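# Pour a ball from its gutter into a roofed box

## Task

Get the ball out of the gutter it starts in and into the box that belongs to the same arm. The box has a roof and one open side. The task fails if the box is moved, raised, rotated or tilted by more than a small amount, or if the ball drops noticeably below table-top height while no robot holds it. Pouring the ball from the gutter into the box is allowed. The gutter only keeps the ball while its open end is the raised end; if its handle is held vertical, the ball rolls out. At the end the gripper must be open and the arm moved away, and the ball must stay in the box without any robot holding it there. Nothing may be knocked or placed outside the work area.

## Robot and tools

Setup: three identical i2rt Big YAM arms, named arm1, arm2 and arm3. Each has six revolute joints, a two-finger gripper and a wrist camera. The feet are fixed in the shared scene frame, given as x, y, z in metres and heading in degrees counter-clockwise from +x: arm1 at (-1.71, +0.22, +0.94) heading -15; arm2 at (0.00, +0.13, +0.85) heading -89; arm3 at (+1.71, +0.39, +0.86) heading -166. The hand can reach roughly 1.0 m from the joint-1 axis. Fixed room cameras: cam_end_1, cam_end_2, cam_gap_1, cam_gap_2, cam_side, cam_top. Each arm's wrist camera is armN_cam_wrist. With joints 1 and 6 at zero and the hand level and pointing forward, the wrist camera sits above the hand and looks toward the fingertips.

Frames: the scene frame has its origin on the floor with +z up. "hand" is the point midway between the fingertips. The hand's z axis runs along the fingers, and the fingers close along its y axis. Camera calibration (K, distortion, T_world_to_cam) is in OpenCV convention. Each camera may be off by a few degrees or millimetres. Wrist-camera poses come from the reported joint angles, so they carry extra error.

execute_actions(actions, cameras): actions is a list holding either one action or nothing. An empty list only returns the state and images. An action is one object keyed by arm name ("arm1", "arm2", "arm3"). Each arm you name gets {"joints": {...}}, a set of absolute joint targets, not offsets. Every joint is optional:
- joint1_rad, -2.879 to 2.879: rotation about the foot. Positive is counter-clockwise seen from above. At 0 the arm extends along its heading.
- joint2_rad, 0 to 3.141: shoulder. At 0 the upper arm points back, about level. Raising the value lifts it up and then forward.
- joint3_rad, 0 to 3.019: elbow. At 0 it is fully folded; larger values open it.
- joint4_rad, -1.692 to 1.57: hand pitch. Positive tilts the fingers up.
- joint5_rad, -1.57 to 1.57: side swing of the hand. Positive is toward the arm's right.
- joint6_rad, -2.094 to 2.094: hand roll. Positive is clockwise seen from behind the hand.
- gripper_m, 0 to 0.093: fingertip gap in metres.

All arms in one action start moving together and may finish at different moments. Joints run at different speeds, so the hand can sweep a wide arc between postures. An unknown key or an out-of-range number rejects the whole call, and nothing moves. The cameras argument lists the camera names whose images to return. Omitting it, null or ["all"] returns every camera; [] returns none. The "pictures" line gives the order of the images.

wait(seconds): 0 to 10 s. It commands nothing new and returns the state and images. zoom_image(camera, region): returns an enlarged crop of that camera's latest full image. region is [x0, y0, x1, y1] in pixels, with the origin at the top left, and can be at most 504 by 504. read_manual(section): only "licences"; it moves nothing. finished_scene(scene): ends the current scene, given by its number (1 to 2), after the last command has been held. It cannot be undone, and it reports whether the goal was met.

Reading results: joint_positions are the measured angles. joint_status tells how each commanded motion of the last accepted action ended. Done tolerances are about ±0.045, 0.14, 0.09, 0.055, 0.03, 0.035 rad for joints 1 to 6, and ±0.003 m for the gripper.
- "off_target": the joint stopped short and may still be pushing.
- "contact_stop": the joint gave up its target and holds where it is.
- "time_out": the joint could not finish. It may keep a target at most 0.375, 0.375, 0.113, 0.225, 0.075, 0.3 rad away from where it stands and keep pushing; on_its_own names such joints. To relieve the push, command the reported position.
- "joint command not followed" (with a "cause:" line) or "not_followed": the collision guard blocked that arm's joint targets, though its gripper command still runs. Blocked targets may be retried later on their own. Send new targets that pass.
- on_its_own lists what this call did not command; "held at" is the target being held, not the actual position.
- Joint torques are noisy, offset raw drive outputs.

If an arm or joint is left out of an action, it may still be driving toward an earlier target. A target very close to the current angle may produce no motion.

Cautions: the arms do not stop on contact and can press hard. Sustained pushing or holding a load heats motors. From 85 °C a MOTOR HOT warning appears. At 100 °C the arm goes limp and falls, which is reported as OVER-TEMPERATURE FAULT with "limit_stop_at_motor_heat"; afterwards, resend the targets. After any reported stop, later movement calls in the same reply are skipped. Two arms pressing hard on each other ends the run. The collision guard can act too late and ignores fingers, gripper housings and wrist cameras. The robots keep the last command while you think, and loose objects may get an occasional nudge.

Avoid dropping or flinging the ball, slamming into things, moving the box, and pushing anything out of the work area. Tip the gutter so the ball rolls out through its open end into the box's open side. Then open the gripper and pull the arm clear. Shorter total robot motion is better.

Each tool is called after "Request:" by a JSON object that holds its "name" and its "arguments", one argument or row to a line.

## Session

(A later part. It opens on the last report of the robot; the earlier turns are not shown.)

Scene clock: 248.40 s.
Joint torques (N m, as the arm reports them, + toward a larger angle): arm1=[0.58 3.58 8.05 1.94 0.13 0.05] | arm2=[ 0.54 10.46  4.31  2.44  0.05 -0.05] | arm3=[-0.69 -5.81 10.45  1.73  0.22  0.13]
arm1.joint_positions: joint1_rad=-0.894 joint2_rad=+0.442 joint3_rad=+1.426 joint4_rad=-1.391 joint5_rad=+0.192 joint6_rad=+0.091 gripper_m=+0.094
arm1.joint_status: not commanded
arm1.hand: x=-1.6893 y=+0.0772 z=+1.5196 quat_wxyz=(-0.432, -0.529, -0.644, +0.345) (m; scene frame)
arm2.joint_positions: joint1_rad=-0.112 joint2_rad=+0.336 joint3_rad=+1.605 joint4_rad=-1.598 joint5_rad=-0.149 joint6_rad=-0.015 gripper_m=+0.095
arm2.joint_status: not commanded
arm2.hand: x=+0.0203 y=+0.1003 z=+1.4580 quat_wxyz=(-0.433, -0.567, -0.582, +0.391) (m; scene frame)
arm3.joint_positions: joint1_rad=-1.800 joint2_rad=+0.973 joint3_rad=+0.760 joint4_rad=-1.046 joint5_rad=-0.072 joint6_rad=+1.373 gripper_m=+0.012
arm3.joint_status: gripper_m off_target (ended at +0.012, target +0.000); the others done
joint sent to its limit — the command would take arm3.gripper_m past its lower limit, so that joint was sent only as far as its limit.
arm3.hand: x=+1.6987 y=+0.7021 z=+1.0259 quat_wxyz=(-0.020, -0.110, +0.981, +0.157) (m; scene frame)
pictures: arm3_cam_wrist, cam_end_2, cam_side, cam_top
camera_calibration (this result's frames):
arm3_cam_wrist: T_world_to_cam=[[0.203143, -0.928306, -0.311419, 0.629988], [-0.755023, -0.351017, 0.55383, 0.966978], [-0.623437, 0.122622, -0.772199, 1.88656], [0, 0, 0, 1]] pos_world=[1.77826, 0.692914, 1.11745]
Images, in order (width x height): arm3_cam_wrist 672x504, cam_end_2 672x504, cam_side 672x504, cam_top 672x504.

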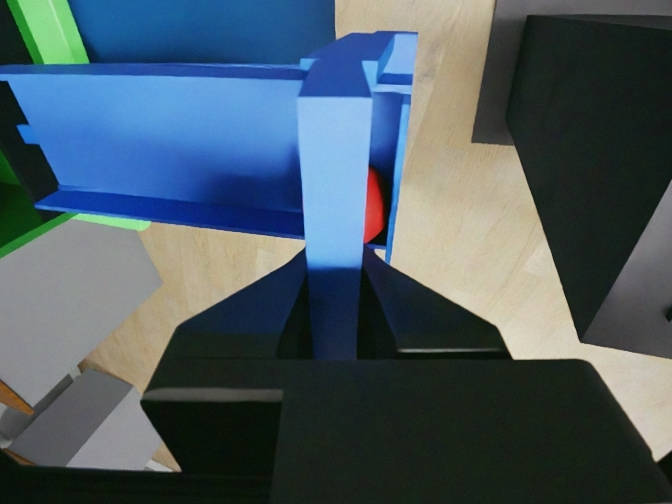

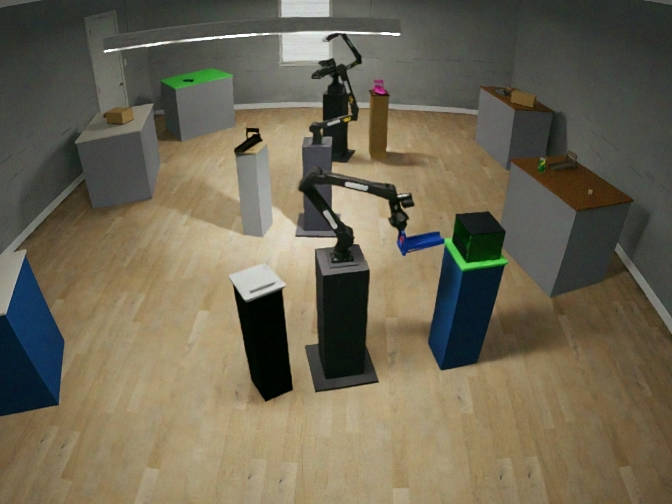

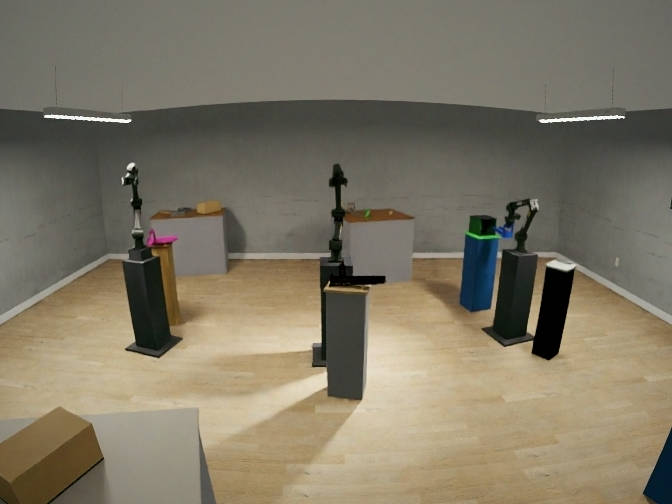

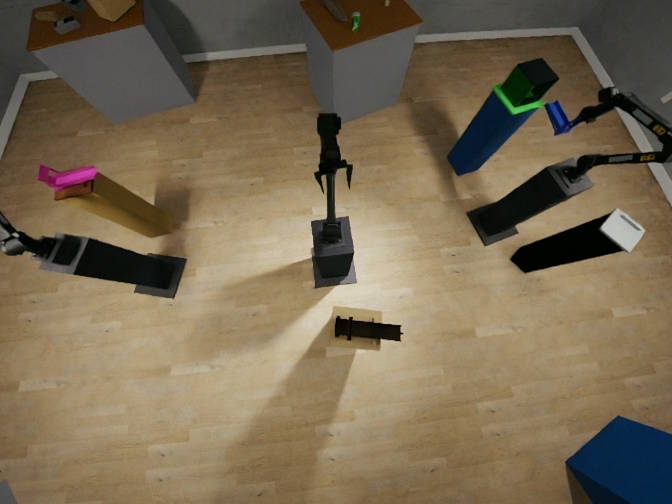

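Request:
{"name": "execute_actions", "arguments": {
  "actions": [
    {"arm3": {"joints": {"joint1_rad": -1.759, "joint2_rad": 1.178, "joint3_rad": 0.975, "joint4_rad": -0.955, "joint5_rad": -0.058, "joint6_rad": 1.415, "gripper_m": 0.0}}}
  ],
  "cameras": ["arm3_cam_wrist", "cam_end_2", "cam_side"]
}}

Scene clock: 322.00 s.
Joint torques (N m, as the arm reports them, + toward a larger angle): arm1=[0.64 3.6  8.06 1.94 0.12 0.06] | arm2=[ 0.84 10.22  4.34  2.5   0.03 -0.05] | arm3=[ 0.28 -9.59 14.02  1.49  0.2   0.19]
arm1.joint_positions: joint1_rad=-0.894 joint2_rad=+0.442 joint3_rad=+1.426 joint4_rad=-1.391 joint5_rad=+0.192 joint6_rad=+0.091 gripper_m=+0.094
arm1.joint_status: not commanded
arm1.hand: x=-1.6893 y=+0.0772 z=+1.5196 quat_wxyz=(-0.432, -0.529, -0.644, +0.345) (m; scene frame)
arm2.joint_positions: joint1_rad=-0.112 joint2_rad=+0.336 joint3_rad=+1.605 joint4_rad=-1.598 joint5_rad=-0.149 joint6_rad=-0.015 gripper_m=+0.095
arm2.joint_status: not commanded
arm2.hand: x=+0.0203 y=+0.1003 z=+1.4580 quat_wxyz=(-0.433, -0.567, -0.582, +0.391) (m; scene frame)
arm3.joint_positions: joint1_rad=-1.765 joint2_rad=+1.191 joint3_rad=+0.916 joint4_rad=-0.964 joint5_rad=-0.059 joint6_rad=+1.404 gripper_m=+0.012
arm3.joint_status: gripper_m off_target (ended at +0.012, target +0.000); the others done
joint sent to its limit — the command would take arm3.gripper_m past its lower limit, so that joint was sent only as far as its limit.
arm3.hand: x=+1.6863 y=+0.7802 z=+1.0300 quat_wxyz=(-0.018, -0.111, +0.980, +0.166) (m; scene frame)
pictures: arm3_cam_wrist, cam_end_2, cam_side
camera_calibration (this result's frames):
arm3_cam_wrist: T_world_to_cam=[[0.205075, -0.922055, -0.328266, 0.715521], [-0.755615, -0.362326, 0.545679, 1.00094], [-0.622085, 0.136138, -0.771023, 1.85844], [0, 0, 0, 1]] pos_world=[1.7657, 0.769411, 1.1216]
Images, in order (width x height): arm3_cam_wrist 672x504, cam_end_2 672x504, cam_side 672x504.

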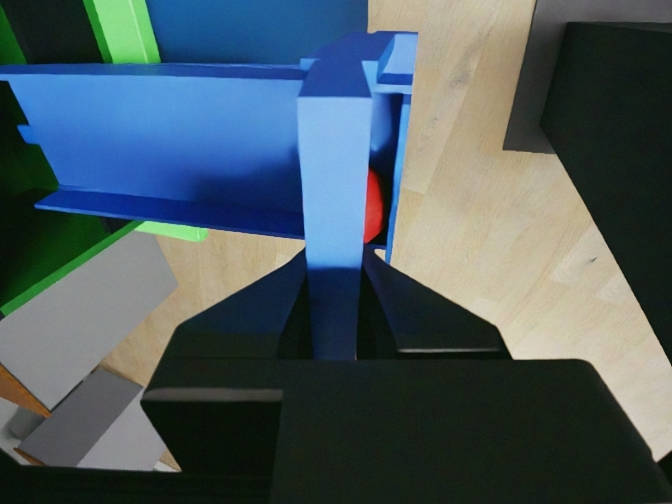

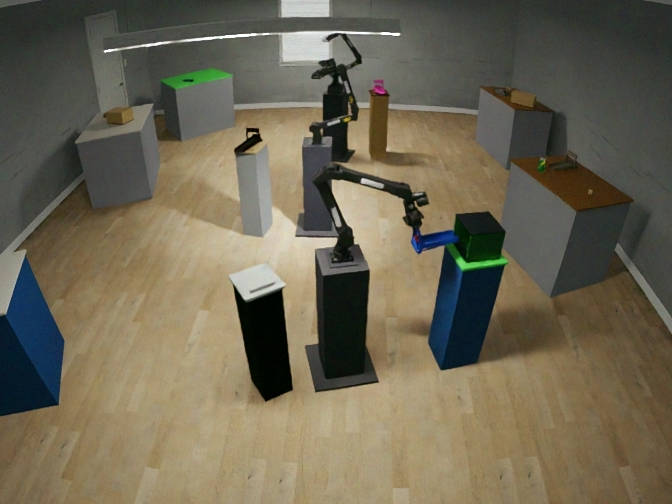

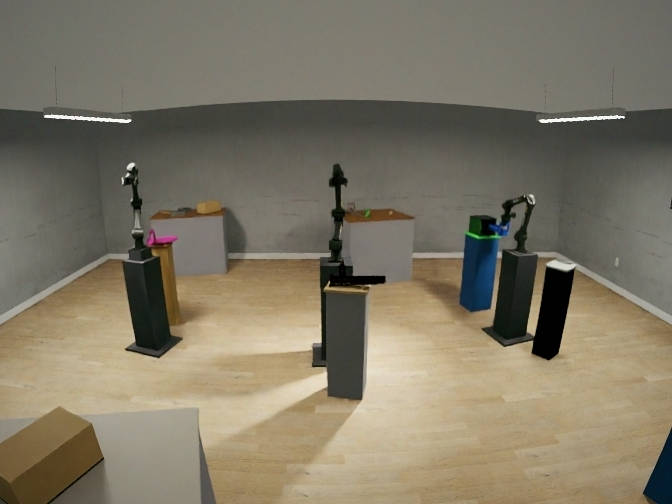

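Request:
{"name": "zoom_image", "arguments": {
  "camera": "cam_end_2",
  "region": [400, 195, 515, 275]
}}

Request:
{"name": "zoom_image", "arguments": {
  "camera": "cam_side",
  "region": [460, 200, 540, 250]
}}

Request:
{"name": "zoom_image", "arguments": {
  "camera": "arm3_cam_wrist",
  "region": [0, 0, 252, 320]
}}

Region (400, 195, 515, 275) of cam_end_2's 672x504 image, scaled by 4.383, with more detail than that image has; it fills the top 351 rows of this view, and the rest is white.

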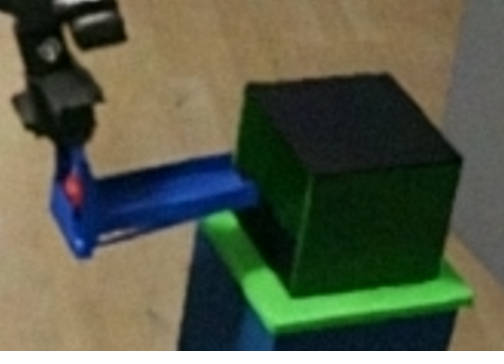

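Region (460, 200, 540, 250) of cam_side's 672x504 image, scaled by 6.300, with more detail than that image has; it fills the top 315 rows of this view, and the rest is white.

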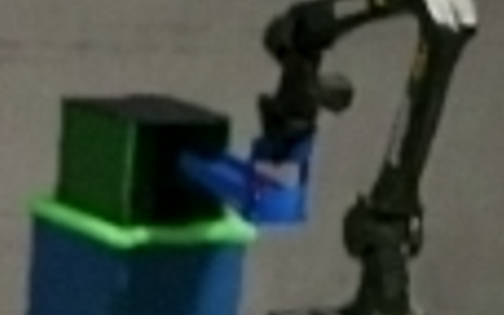

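Region (0, 0, 252, 320) of arm3_cam_wrist's 672x504 image, scaled by 1.575, with more detail than that image has; it fills the left 397 columns of this view, and the rest is white.

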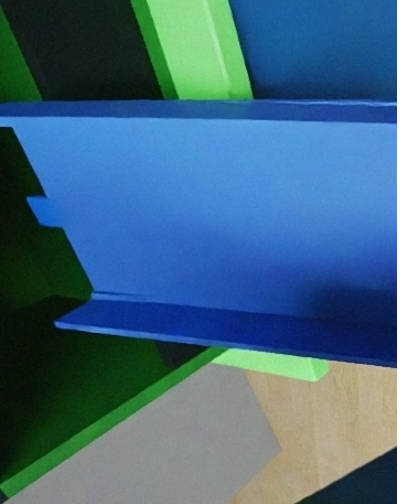

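Request:
{"name": "execute_actions", "arguments": {
  "actions": [
    {"arm3": {"joints": {"joint1_rad": -1.738, "joint2_rad": 1.285, "joint3_rad": 1.085, "joint4_rad": -0.94, "joint5_rad": -0.052, "joint6_rad": 1.435, "gripper_m": 0.0}}}
  ],
  "cameras": ["arm3_cam_wrist", "cam_end_2"]
}}

Scene clock: 353.27 s.
Joint torques (N m, as the arm reports them, + toward a larger angle): arm1=[0.57 3.52 8.05 1.94 0.13 0.05] | arm2=[ 0.7  10.57  4.37  2.47  0.06 -0.07] | arm3=[ -0.42 -10.97  14.01   1.65   0.25   0.16]
arm1.joint_positions: joint1_rad=-0.894 joint2_rad=+0.442 joint3_rad=+1.426 joint4_rad=-1.391 joint5_rad=+0.192 joint6_rad=+0.091 gripper_m=+0.094
arm1.joint_status: not commanded
arm1.hand: x=-1.6893 y=+0.0772 z=+1.5196 quat_wxyz=(-0.432, -0.529, -0.644, +0.345) (m; scene frame)
arm2.joint_positions: joint1_rad=-0.112 joint2_rad=+0.336 joint3_rad=+1.605 joint4_rad=-1.598 joint5_rad=-0.149 joint6_rad=-0.015 gripper_m=+0.095
arm2.joint_status: not commanded
arm2.hand: x=+0.0203 y=+0.1003 z=+1.4580 quat_wxyz=(-0.433, -0.567, -0.582, +0.391) (m; scene frame)
arm3.joint_positions: joint1_rad=-1.746 joint2_rad=+1.296 joint3_rad=+1.024 joint4_rad=-0.951 joint5_rad=-0.054 joint6_rad=+1.424 gripper_m=+0.012
arm3.joint_status: gripper_m off_target (ended at +0.012, target +0.000); the others done
joint sent to its limit — the command would take arm3.gripper_m past its lower limit, so that joint was sent only as far as its limit.
arm3.hand: x=+1.6765 y=+0.8233 z=+1.0382 quat_wxyz=(-0.019, -0.110, +0.979, +0.173) (m; scene frame)
pictures: arm3_cam_wrist, cam_end_2
camera_calibration (this result's frames):
arm3_cam_wrist: T_world_to_cam=[[0.203002, -0.917487, -0.342064, 0.774017], [-0.754487, -0.369234, 0.5426, 1.01177], [-0.62413, 0.147934, -0.767188, 1.84256], [0, 0, 0, 1]] pos_world=[1.75624, 0.811154, 1.12936]
Images, in order (width x height): arm3_cam_wrist 672x504, cam_end_2 672x504.

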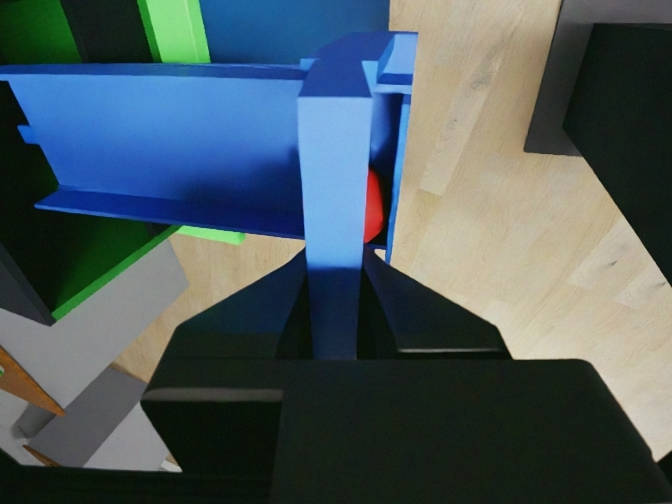

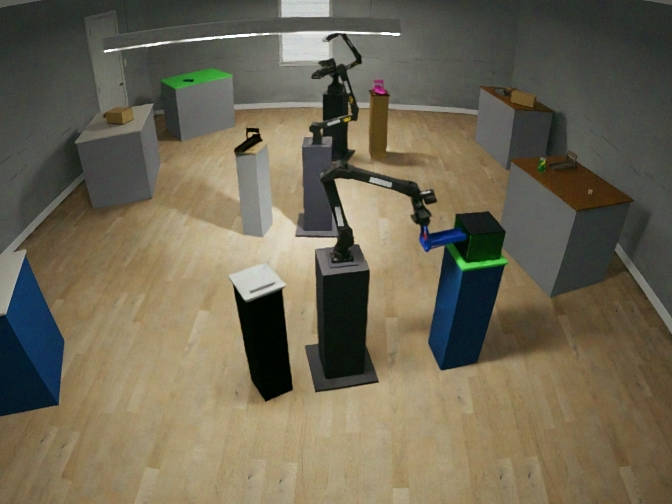

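Request:
{"name": "execute_actions", "arguments": {
  "actions": [
    {"arm3": {"joints": {"joint1_rad": -1.718, "joint2_rad": 1.395, "joint3_rad": 1.172, "joint4_rad": -0.915, "joint5_rad": -0.047, "joint6_rad": 1.45, "gripper_m": 0.0}}}
  ],
  "cameras": ["arm3_cam_wrist", "cam_end_2", "cam_side"]
}}

Scene clock: 358.40 s.
Joint torques (N m, as the arm reports them, + toward a larger angle): arm1=[0.65 3.56 8.06 1.93 0.12 0.06] | arm2=[ 0.94 10.56  4.4   2.51  0.03 -0.08] | arm3=[  0.02 -13.52  13.66   1.45   0.24   0.21]
arm1.joint_positions: joint1_rad=-0.894 joint2_rad=+0.442 joint3_rad=+1.426 joint4_rad=-1.391 joint5_rad=+0.192 joint6_rad=+0.091 gripper_m=+0.094
arm1.joint_status: not commanded
arm1.hand: x=-1.6893 y=+0.0772 z=+1.5196 quat_wxyz=(-0.432, -0.529, -0.644, +0.345) (m; scene frame)
arm2.joint_positions: joint1_rad=-0.112 joint2_rad=+0.336 joint3_rad=+1.605 joint4_rad=-1.598 joint5_rad=-0.149 joint6_rad=-0.015 gripper_m=+0.095
arm2.joint_status: not commanded
arm2.hand: x=+0.0203 y=+0.1003 z=+1.4580 quat_wxyz=(-0.433, -0.567, -0.582, +0.391) (m; scene frame)
arm3.joint_positions: joint1_rad=-1.725 joint2_rad=+1.408 joint3_rad=+1.114 joint4_rad=-0.926 joint5_rad=-0.048 joint6_rad=+1.439 gripper_m=+0.012
arm3.joint_status: gripper_m off_target (ended at +0.012, target +0.000); the others done
joint sent to its limit — the command would take arm3.gripper_m past its lower limit, so that joint was sent only as far as its limit.
arm3.hand: x=+1.6649 y=+0.8638 z=+1.0322 quat_wxyz=(-0.019, -0.112, +0.978, +0.174) (m; scene frame)
pictures: arm3_cam_wrist, cam_end_2, cam_side
camera_calibration (this result's frames):
arm3_cam_wrist: T_world_to_cam=[[0.206948, -0.915674, -0.34455, 0.805887], [-0.752608, -0.374014, 0.541936, 1.02289], [-0.625102, 0.147159, -0.766545, 1.82631], [0, 0, 0, 1]] pos_world=[1.74469, 0.851748, 1.12327]
Images, in order (width x height): arm3_cam_wrist 672x504, cam_end_2 672x504, cam_side 672x504.

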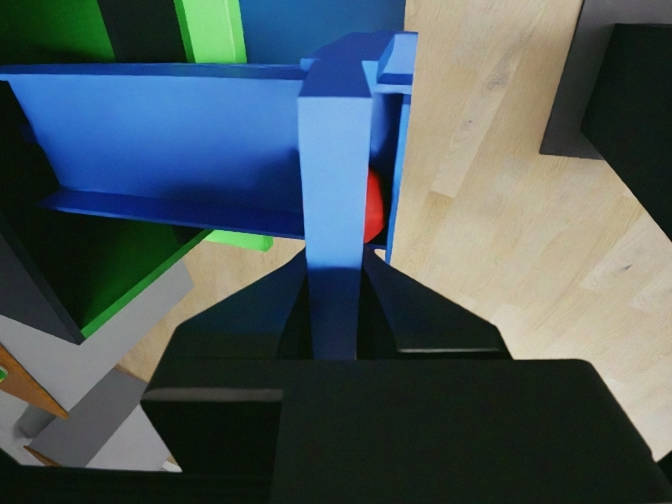

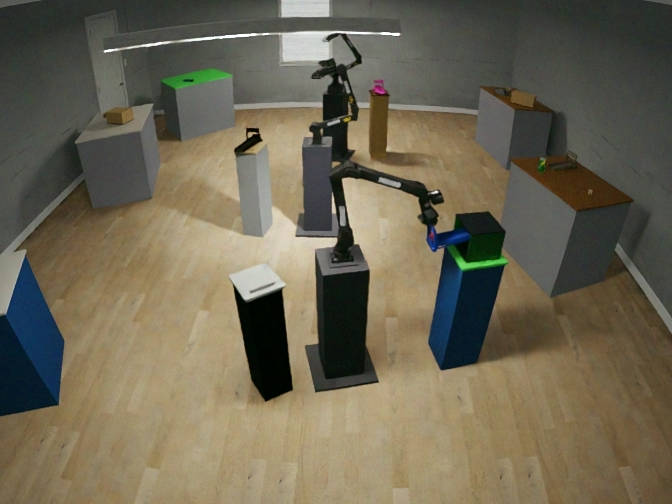

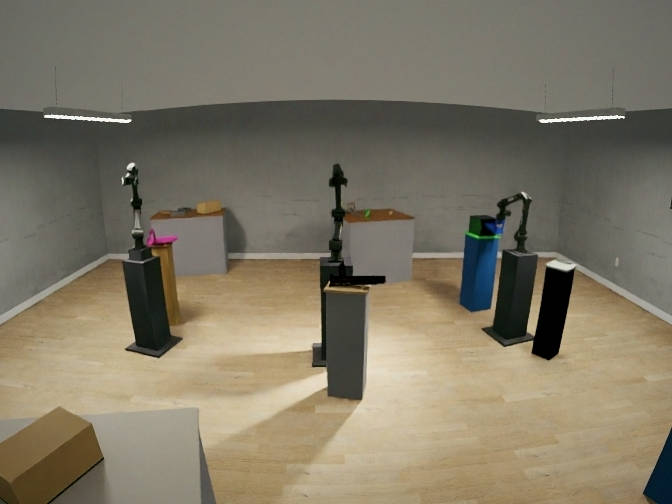

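Request:
{"name": "execute_actions", "arguments": {
  "actions": [
    {"arm3": {"joints": {"joint1_rad": -1.716, "joint2_rad": 1.472, "joint3_rad": 1.343, "joint4_rad": -1.157, "joint5_rad": -0.029, "joint6_rad": 1.455, "gripper_m": 0.0}}}
  ],
  "cameras": ["arm3_cam_wrist", "cam_end_2"]
}}

Scene clock: 373.77 s.
Joint torques (N m, as the arm reports them, + toward a larger angle): arm1=[0.58 3.58 8.07 1.94 0.13 0.06] | arm2=[ 0.58 10.2   4.4   2.44  0.04 -0.03] | arm3=[ -0.27 -14.6   14.03   0.74   0.31   0.22]
arm1.joint_positions: joint1_rad=-0.894 joint2_rad=+0.442 joint3_rad=+1.426 joint4_rad=-1.391 joint5_rad=+0.192 joint6_rad=+0.091 gripper_m=+0.094
arm1.joint_status: not commanded
arm1.hand: x=-1.6893 y=+0.0772 z=+1.5196 quat_wxyz=(-0.432, -0.529, -0.644, +0.345) (m; scene frame)
arm2.joint_positions: joint1_rad=-0.112 joint2_rad=+0.336 joint3_rad=+1.605 joint4_rad=-1.598 joint5_rad=-0.149 joint6_rad=-0.015 gripper_m=+0.095
arm2.joint_status: not commanded
arm2.hand: x=+0.0203 y=+0.1003 z=+1.4580 quat_wxyz=(-0.433, -0.567, -0.582, +0.391) (m; scene frame)
arm3.joint_positions: joint1_rad=-1.725 joint2_rad=+1.486 joint3_rad=+1.283 joint4_rad=-1.153 joint5_rad=-0.032 joint6_rad=+1.444 gripper_m=+0.012
arm3.joint_status: gripper_m off_target (ended at +0.012, target +0.000); the others done
joint sent to its limit — the command would take arm3.gripper_m past its lower limit, so that joint was sent only as far as its limit.
arm3.hand: x=+1.6672 y=+0.8704 z=+1.0547 quat_wxyz=(-0.013, -0.108, +0.988, +0.107) (m; scene frame)
pictures: arm3_cam_wrist, cam_end_2
camera_calibration (this result's frames):
arm3_cam_wrist: T_world_to_cam=[[0.205663, -0.955164, -0.212989, 0.716969], [-0.770564, -0.292221, 0.566425, 0.947741], [-0.603269, 0.0476293, -0.796114, 1.92548], [0, 0, 0, 1]] pos_world=[1.74442, 0.870063, 1.14878]
Images, in order (width x height): arm3_cam_wrist 672x504, cam_end_2 672x504.

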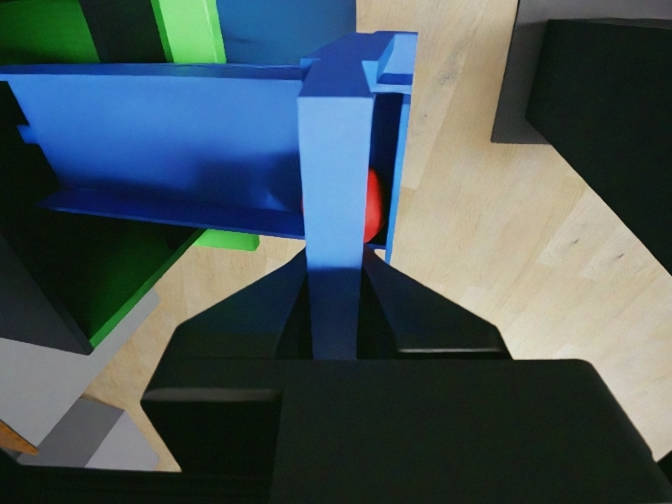

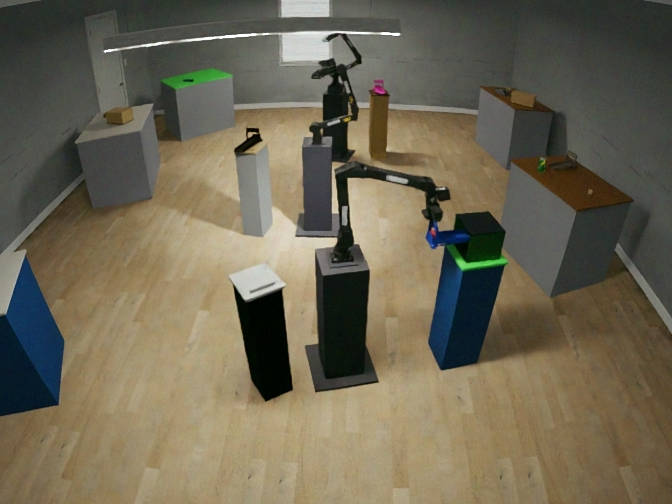

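Request:
{"name": "execute_actions", "arguments": {
  "actions": [
    {"arm3": {"joints": {"joint1_rad": -1.70, "joint2_rad": 1.583, "joint3_rad": 1.566, "joint4_rad": -1.396, "joint5_rad": -0.01, "joint6_rad": 1.465, "gripper_m": 0.0}}}
  ],
  "cameras": ["arm3_cam_wrist", "cam_end_2"]
}}

Scene clock: 378.67 s.
Joint torques (N m, as the arm reports them, + toward a larger angle): arm1=[0.63 3.57 8.07 1.93 0.12 0.06] | arm2=[ 0.58 10.42  4.3   2.52  0.05 -0.03] | arm3=[ -0.53 -16.89  14.05   0.53   0.3    0.26]
arm1.joint_positions: joint1_rad=-0.894 joint2_rad=+0.442 joint3_rad=+1.426 joint4_rad=-1.391 joint5_rad=+0.192 joint6_rad=+0.091 gripper_m=+0.094
arm1.joint_status: not commanded
arm1.hand: x=-1.6893 y=+0.0772 z=+1.5196 quat_wxyz=(-0.432, -0.529, -0.644, +0.345) (m; scene frame)
arm2.joint_positions: joint1_rad=-0.112 joint2_rad=+0.336 joint3_rad=+1.605 joint4_rad=-1.598 joint5_rad=-0.149 joint6_rad=-0.015 gripper_m=+0.095
arm2.joint_status: not commanded
arm2.hand: x=+0.0203 y=+0.1003 z=+1.4580 quat_wxyz=(-0.433, -0.567, -0.582, +0.391) (m; scene frame)
arm3.joint_positions: joint1_rad=-1.708 joint2_rad=+1.598 joint3_rad=+1.505 joint4_rad=-1.391 joint5_rad=-0.013 joint6_rad=+1.454 gripper_m=+0.012
arm3.joint_status: gripper_m off_target (ended at +0.012, target +0.000); the others done
joint sent to its limit — the command would take arm3.gripper_m past its lower limit, so that joint was sent only as far as its limit.
arm3.hand: x=+1.6601 y=+0.8875 z=+1.0849 quat_wxyz=(-0.005, -0.111, +0.993, +0.043) (m; scene frame)
pictures: arm3_cam_wrist, cam_end_2
camera_calibration (this result's frames):
arm3_cam_wrist: T_world_to_cam=[[0.21417, -0.973126, -0.084601, 0.603736], [-0.786419, -0.223152, 0.575976, 0.884876], [-0.579376, -0.0568245, -0.813077, 2.01578], [0, 0, 0, 1]] pos_world=[1.73448, 0.899519, 1.1804]
Images, in order (width x height): arm3_cam_wrist 672x504, cam_end_2 672x504.

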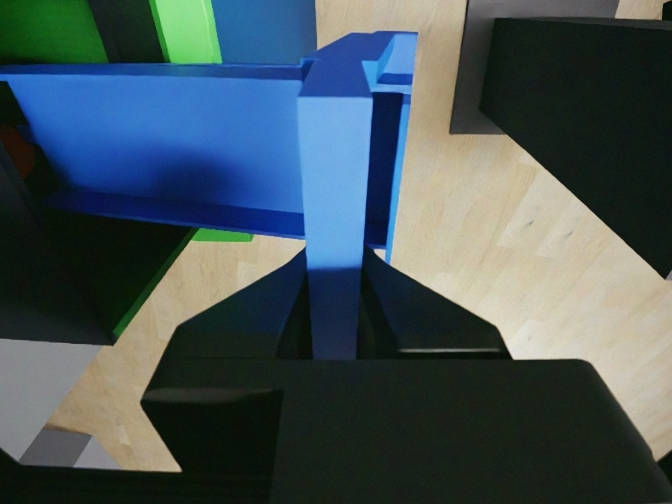

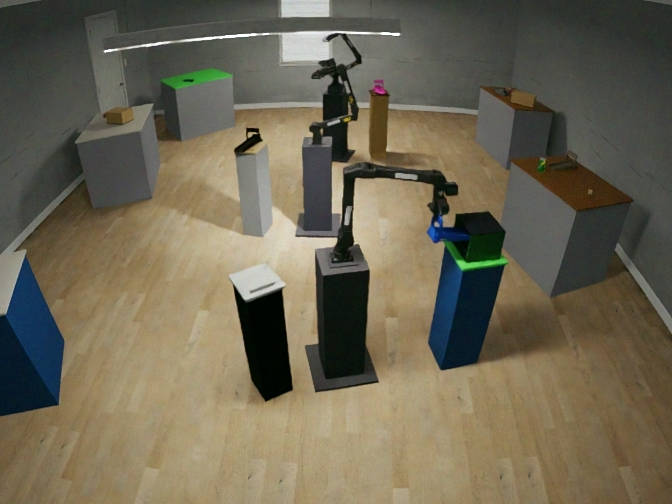

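Request:
{"name": "execute_actions", "arguments": {
  "actions": [
    {"arm3": {"joints": {"joint1_rad": -1.73, "joint2_rad": 1.446, "joint3_rad": 1.378, "joint4_rad": -1.397, "joint5_rad": -0.012, "joint6_rad": 1.44, "gripper_m": 0.0}}}
  ],
  "cameras": ["arm3_cam_wrist", "cam_end_2"]
}}

Scene clock: 388.73 s.
Joint torques (N m, as the arm reports them, + toward a larger angle): arm1=[0.65 3.62 8.06 1.93 0.13 0.05] | arm2=[ 0.71 10.33  4.36  2.43  0.06 -0.04] | arm3=[ -1.06 -12.7    9.28   0.65   0.23  -0.07]
arm1.joint_positions: joint1_rad=-0.894 joint2_rad=+0.442 joint3_rad=+1.426 joint4_rad=-1.391 joint5_rad=+0.192 joint6_rad=+0.091 gripper_m=+0.094
arm1.joint_status: not commanded
arm1.hand: x=-1.6893 y=+0.0772 z=+1.5196 quat_wxyz=(-0.432, -0.529, -0.644, +0.345) (m; scene frame)
arm2.joint_positions: joint1_rad=-0.112 joint2_rad=+0.336 joint3_rad=+1.605 joint4_rad=-1.598 joint5_rad=-0.149 joint6_rad=-0.015 gripper_m=+0.095
arm2.joint_status: not commanded
arm2.hand: x=+0.0203 y=+0.1003 z=+1.4580 quat_wxyz=(-0.433, -0.567, -0.582, +0.391) (m; scene frame)
arm3.joint_positions: joint1_rad=-1.722 joint2_rad=+1.447 joint3_rad=+1.375 joint4_rad=-1.397 joint5_rad=-0.013 joint6_rad=+1.451 gripper_m=+0.012
arm3.joint_status: gripper_m off_target (ended at +0.012, target +0.000); the others done
joint sent to its limit — the command would take arm3.gripper_m past its lower limit, so that joint was sent only as far as its limit.
arm3.hand: x=+1.6721 y=+0.8352 z=+1.1012 quat_wxyz=(-0.005, -0.105, +0.993, +0.050) (m; scene frame)
pictures: arm3_cam_wrist, cam_end_2
camera_calibration (this result's frames):
arm3_cam_wrist: T_world_to_cam=[[0.202557, -0.974141, -0.100102, 0.589053], [-0.788323, -0.22285, 0.573485, 0.878917], [-0.580963, -0.0372508, -0.813077, 2.01939], [0, 0, 0, 1]] pos_world=[1.74674, 0.844911, 1.19684]
Images, in order (width x height): arm3_cam_wrist 672x504, cam_end_2 672x504.

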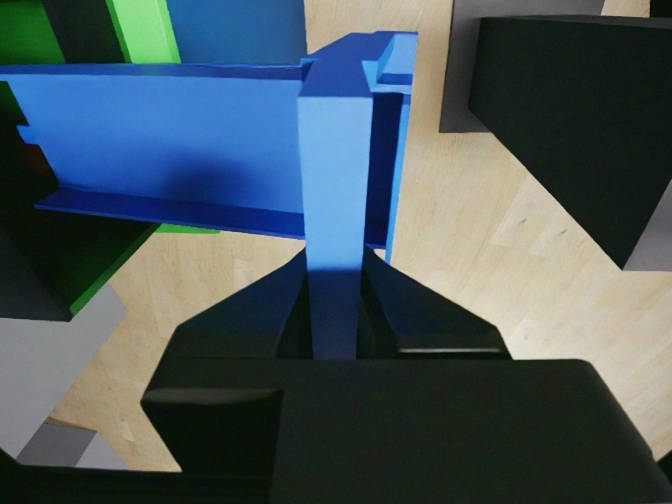

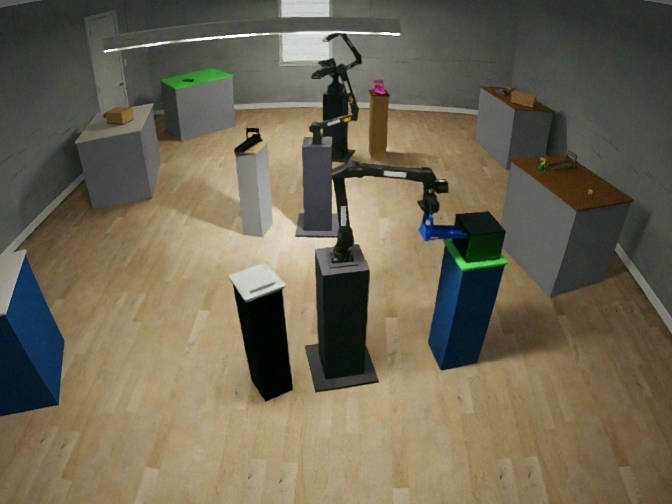

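Request:
{"name": "execute_actions", "arguments": {
  "actions": [
    {"arm3": {"joints": {"joint1_rad": -1.75, "joint2_rad": 1.29, "joint3_rad": 1.215, "joint4_rad": -1.403, "joint5_rad": -0.012, "joint6_rad": 1.42, "gripper_m": 0.0}}}
  ],
  "cameras": ["arm3_cam_wrist", "cam_end_2", "cam_side"]
}}

Scene clock: 394.07 s.
Joint torques (N m, as the arm reports them, + toward a larger angle): arm1=[0.57 3.56 8.07 1.95 0.13 0.06] | arm2=[ 0.56 10.32  4.38  2.51  0.01 -0.04] | arm3=[-1.12 -9.56  9.41  0.7   0.23 -0.07]
arm1.joint_positions: joint1_rad=-0.894 joint2_rad=+0.442 joint3_rad=+1.426 joint4_rad=-1.391 joint5_rad=+0.192 joint6_rad=+0.091 gripper_m=+0.094
arm1.joint_status: not commanded
arm1.hand: x=-1.6893 y=+0.0772 z=+1.5196 quat_wxyz=(-0.432, -0.529, -0.644, +0.345) (m; scene frame)
arm2.joint_positions: joint1_rad=-0.112 joint2_rad=+0.336 joint3_rad=+1.605 joint4_rad=-1.598 joint5_rad=-0.149 joint6_rad=-0.015 gripper_m=+0.095
arm2.joint_status: not commanded
arm2.hand: x=+0.0203 y=+0.1003 z=+1.4580 quat_wxyz=(-0.433, -0.567, -0.582, +0.391) (m; scene frame)
arm3.joint_positions: joint1_rad=-1.743 joint2_rad=+1.289 joint3_rad=+1.211 joint4_rad=-1.404 joint5_rad=-0.013 joint6_rad=+1.432 gripper_m=+0.012
arm3.joint_status: gripper_m off_target (ended at +0.012, target +0.000); the others done
joint sent to its limit — the command would take arm3.gripper_m past its lower limit, so that joint was sent only as far as its limit.
arm3.hand: x=+1.6858 y=+0.7722 z=+1.0966 quat_wxyz=(-0.004, -0.105, +0.994, +0.044) (m; scene frame)
pictures: arm3_cam_wrist, cam_end_2, cam_side
camera_calibration (this result's frames):
arm3_cam_wrist: T_world_to_cam=[[0.201604, -0.975636, -0.0865516, 0.512306], [-0.790278, -0.21423, 0.574078, 0.874311], [-0.578633, -0.0473365, -0.814213, 2.02633], [0, 0, 0, 1]] pos_world=[1.76017, 0.783047, 1.19228]
Images, in order (width x height): arm3_cam_wrist 672x504, cam_end_2 672x504, cam_side 672x504.

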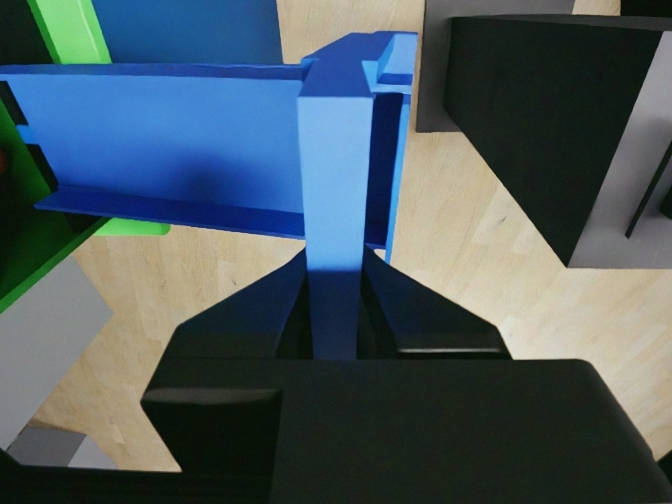

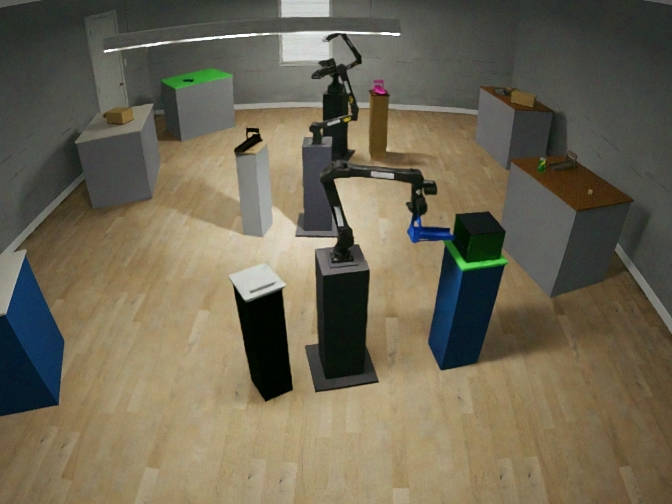

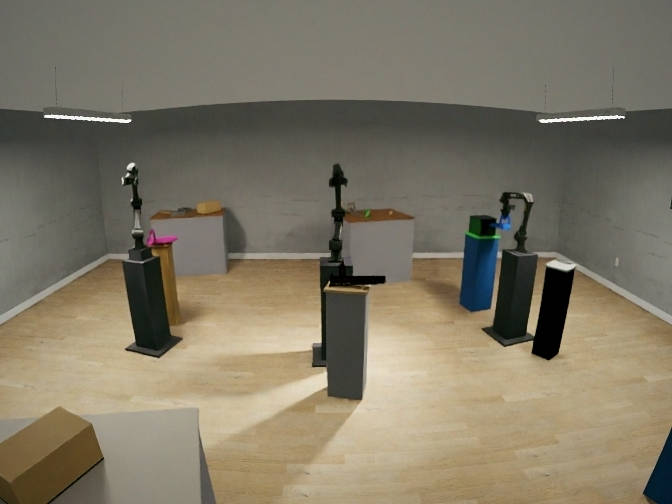

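Request:
{"name": "execute_actions", "arguments": {
  "actions": [
    {"arm3": {"joints": {"joint1_rad": 1.54, "joint2_rad": 1.25, "joint3_rad": 1.33, "joint4_rad": -1.65, "joint5_rad": -0.245, "joint6_rad": -0.42, "gripper_m": 0.0}}}
  ],
  "cameras": ["cam_end_2"]
}}

Request:
{"name": "execute_actions", "arguments": {
  "actions": [
    {"arm3": {"joints": {"joint1_rad": 1.545, "joint2_rad": 1.73, "joint3_rad": 1.46, "joint4_rad": -1.36, "joint5_rad": -0.243, "joint6_rad": -0.42, "gripper_m": 0.0}}}
  ],
  "cameras": ["cam_end_2", "arm3_cam_wrist"]
}}

Scene clock: 417.77 s.
Joint torques (N m, as the arm reports them, + toward a larger angle): arm1=[0.57 3.56 8.06 1.94 0.12 0.06] | arm2=[ 0.75 10.32  4.44  2.52  0.02 -0.05] | arm3=[ -0.63 -10.38  13.3    0.12  -0.24  -0.08]
arm1.joint_positions: joint1_rad=-0.894 joint2_rad=+0.442 joint3_rad=+1.426 joint4_rad=-1.391 joint5_rad=+0.192 joint6_rad=+0.091 gripper_m=+0.094
arm1.joint_status: not commanded
arm1.hand: x=-1.6893 y=+0.0772 z=+1.5196 quat_wxyz=(-0.432, -0.529, -0.644, +0.345) (m; scene frame)
arm2.joint_positions: joint1_rad=-0.112 joint2_rad=+0.336 joint3_rad=+1.605 joint4_rad=-1.598 joint5_rad=-0.149 joint6_rad=-0.015 gripper_m=+0.095
arm2.joint_status: not commanded
arm2.hand: x=+0.0203 y=+0.1003 z=+1.4580 quat_wxyz=(-0.433, -0.567, -0.582, +0.391) (m; scene frame)
arm3.joint_positions: joint1_rad=+1.540 joint2_rad=+1.263 joint3_rad=+1.277 joint4_rad=-1.641 joint5_rad=-0.243 joint6_rad=-0.409 gripper_m=+0.012
arm3.joint_status: gripper_m off_target (ended at +0.012, target +0.000); the others done
joint sent to its limit — the command would take arm3.gripper_m past its lower limit, so that joint was sent only as far as its limit.
arm3.hand: x=+1.8259 y=+0.0649 z=+1.1366 quat_wxyz=(-0.078, -0.457, -0.881, -0.098) (m; scene frame)
pictures: cam_end_2
Images, in order (width x height): cam_end_2 672x504.

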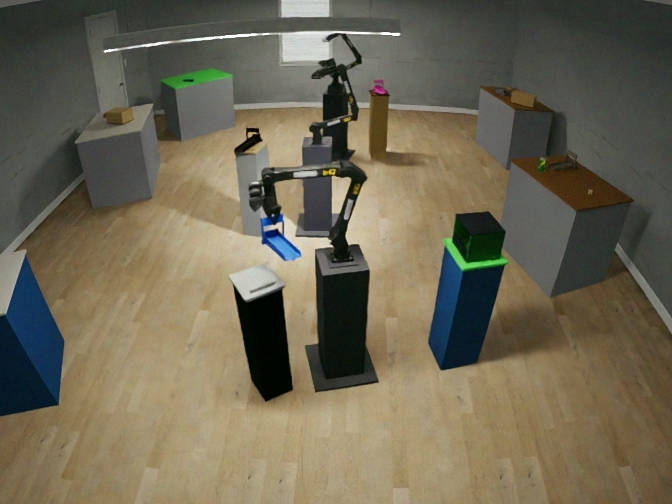

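Scene clock: 419.20 s.
Joint torques (N m, as the arm reports them, + toward a larger angle): arm1=[0.59 3.64 8.07 1.95 0.13 0.06] | arm2=[ 0.42 10.63  4.37  2.51  0.05 -0.04] | arm3=[ -0.3  -17.64  10.27   0.59  -0.25  -0.06]
arm1.joint_positions: joint1_rad=-0.894 joint2_rad=+0.442 joint3_rad=+1.426 joint4_rad=-1.391 joint5_rad=+0.192 joint6_rad=+0.091 gripper_m=+0.094
arm1.joint_status: not commanded
arm1.hand: x=-1.6893 y=+0.0772 z=+1.5196 quat_wxyz=(-0.432, -0.529, -0.644, +0.345) (m; scene frame)
arm2.joint_positions: joint1_rad=-0.112 joint2_rad=+0.336 joint3_rad=+1.605 joint4_rad=-1.598 joint5_rad=-0.149 joint6_rad=-0.015 gripper_m=+0.095
arm2.joint_status: not commanded
arm2.hand: x=+0.0203 y=+0.1003 z=+1.4580 quat_wxyz=(-0.433, -0.567, -0.582, +0.391) (m; scene frame)
arm3.joint_positions: joint1_rad=+1.540 joint2_rad=+1.741 joint3_rad=+1.435 joint4_rad=-1.364 joint5_rad=-0.241 joint6_rad=-0.411 gripper_m=+0.012
arm3.joint_status: gripper_m off_target (ended at +0.012, target +0.000); the others done
joint sent to its limit — the command would take arm3.gripper_m past its lower limit, so that joint was sent only as far as its limit.
arm3.hand: x=+1.8580 y=-0.0851 z=+0.9972 quat_wxyz=(-0.063, -0.458, -0.879, -0.114) (m; scene frame)
pictures: arm3_cam_wrist, cam_end_2
camera_calibration (this result's frames):
arm3_cam_wrist: T_world_to_cam=[[-0.794589, -0.550075, -0.256992, 1.68965], [-0.587545, 0.58997, 0.553828, 0.595718], [-0.15303, 0.59106, -0.791978, 1.24583], [0, 0, 0, 1]] pos_world=[1.88324, -0.15838, 1.09097]
Images, in order (width x height): arm3_cam_wrist 672x504, cam_end_2 672x504.

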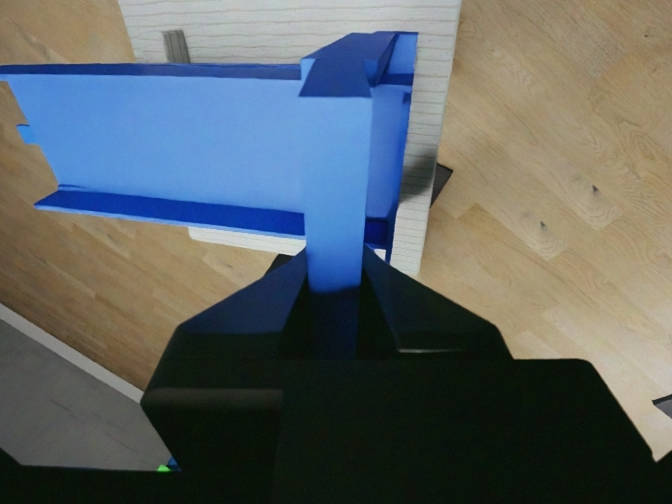

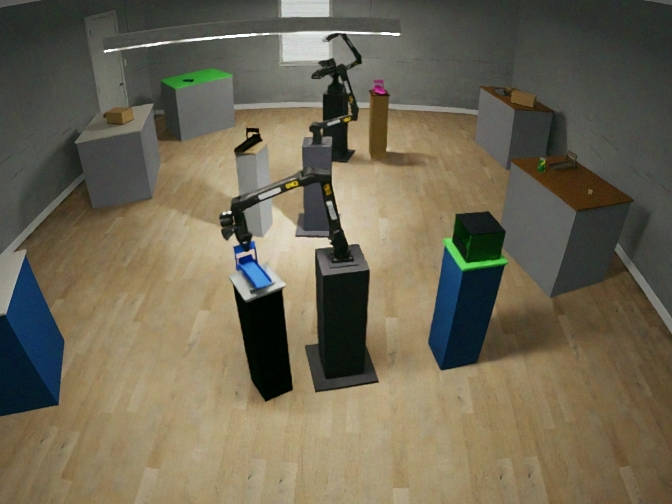

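Request:
{"name": "execute_actions", "arguments": {
  "actions": [
    {"arm3": {"joints": {"joint1_rad": 1.55, "joint2_rad": 1.741, "joint3_rad": 1.361, "joint4_rad": -1.30, "joint5_rad": -0.241, "joint6_rad": -0.414, "gripper_m": 0.0}}}
  ],
  "cameras": ["cam_end_2", "arm3_cam_wrist"]
}}

Scene clock: 426.40 s.
Joint torques (N m, as the arm reports them, + toward a larger angle): arm1=[0.53 3.53 8.07 1.92 0.13 0.06] | arm2=[ 0.71 10.44  4.39  2.58  0.04 -0.05] | arm3=[  0.38 -16.61   8.6    0.65  -0.19   0.01]
arm1.joint_positions: joint1_rad=-0.894 joint2_rad=+0.442 joint3_rad=+1.426 joint4_rad=-1.391 joint5_rad=+0.192 joint6_rad=+0.091 gripper_m=+0.094
arm1.joint_status: not commanded
arm1.hand: x=-1.6893 y=+0.0772 z=+1.5196 quat_wxyz=(-0.432, -0.529, -0.644, +0.345) (m; scene frame)
arm2.joint_positions: joint1_rad=-0.112 joint2_rad=+0.336 joint3_rad=+1.605 joint4_rad=-1.598 joint5_rad=-0.149 joint6_rad=-0.015 gripper_m=+0.095
arm2.joint_status: not commanded
arm2.hand: x=+0.0203 y=+0.1003 z=+1.4580 quat_wxyz=(-0.433, -0.567, -0.582, +0.391) (m; scene frame)
arm3.joint_positions: joint1_rad=+1.540 joint2_rad=+1.746 joint3_rad=+1.353 joint4_rad=-1.307 joint5_rad=-0.240 joint6_rad=-0.411 gripper_m=+0.012
arm3.joint_status: gripper_m off_target (ended at +0.012, target +0.000); the others done
joint sent to its limit — the command would take arm3.gripper_m past its lower limit, so that joint was sent only as far as its limit.
arm3.hand: x=+1.8544 y=-0.0686 z=+0.9658 quat_wxyz=(-0.053, -0.459, -0.878, -0.125) (m; scene frame)
pictures: arm3_cam_wrist, cam_end_2
camera_calibration (this result's frames):
arm3_cam_wrist: T_world_to_cam=[[-0.79639, -0.542404, -0.267509, 1.70177], [-0.583586, 0.573133, 0.575279, 0.572088], [-0.158716, 0.614261, -0.772977, 1.20449], [0, 0, 0, 1]] pos_world=[1.88031, -0.144706, 1.05717]
Images, in order (width x height): arm3_cam_wrist 672x504, cam_end_2 672x504.

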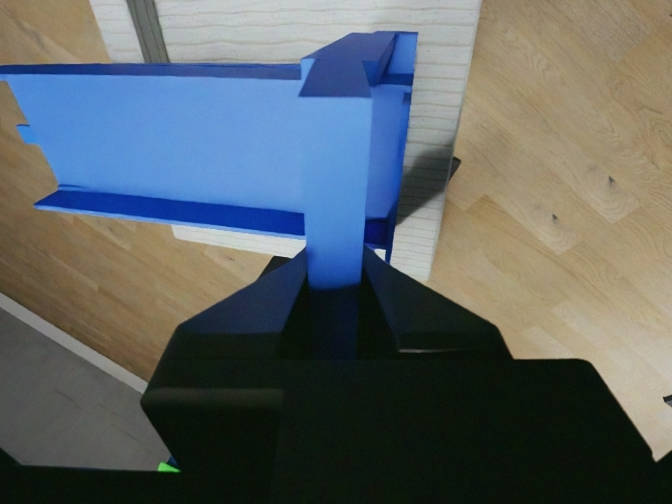

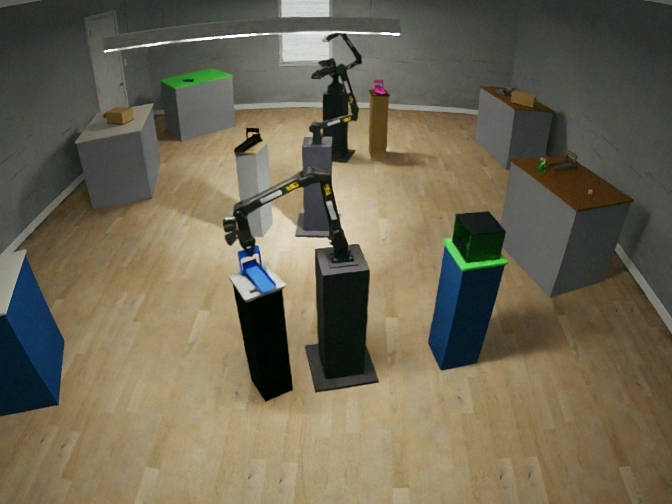

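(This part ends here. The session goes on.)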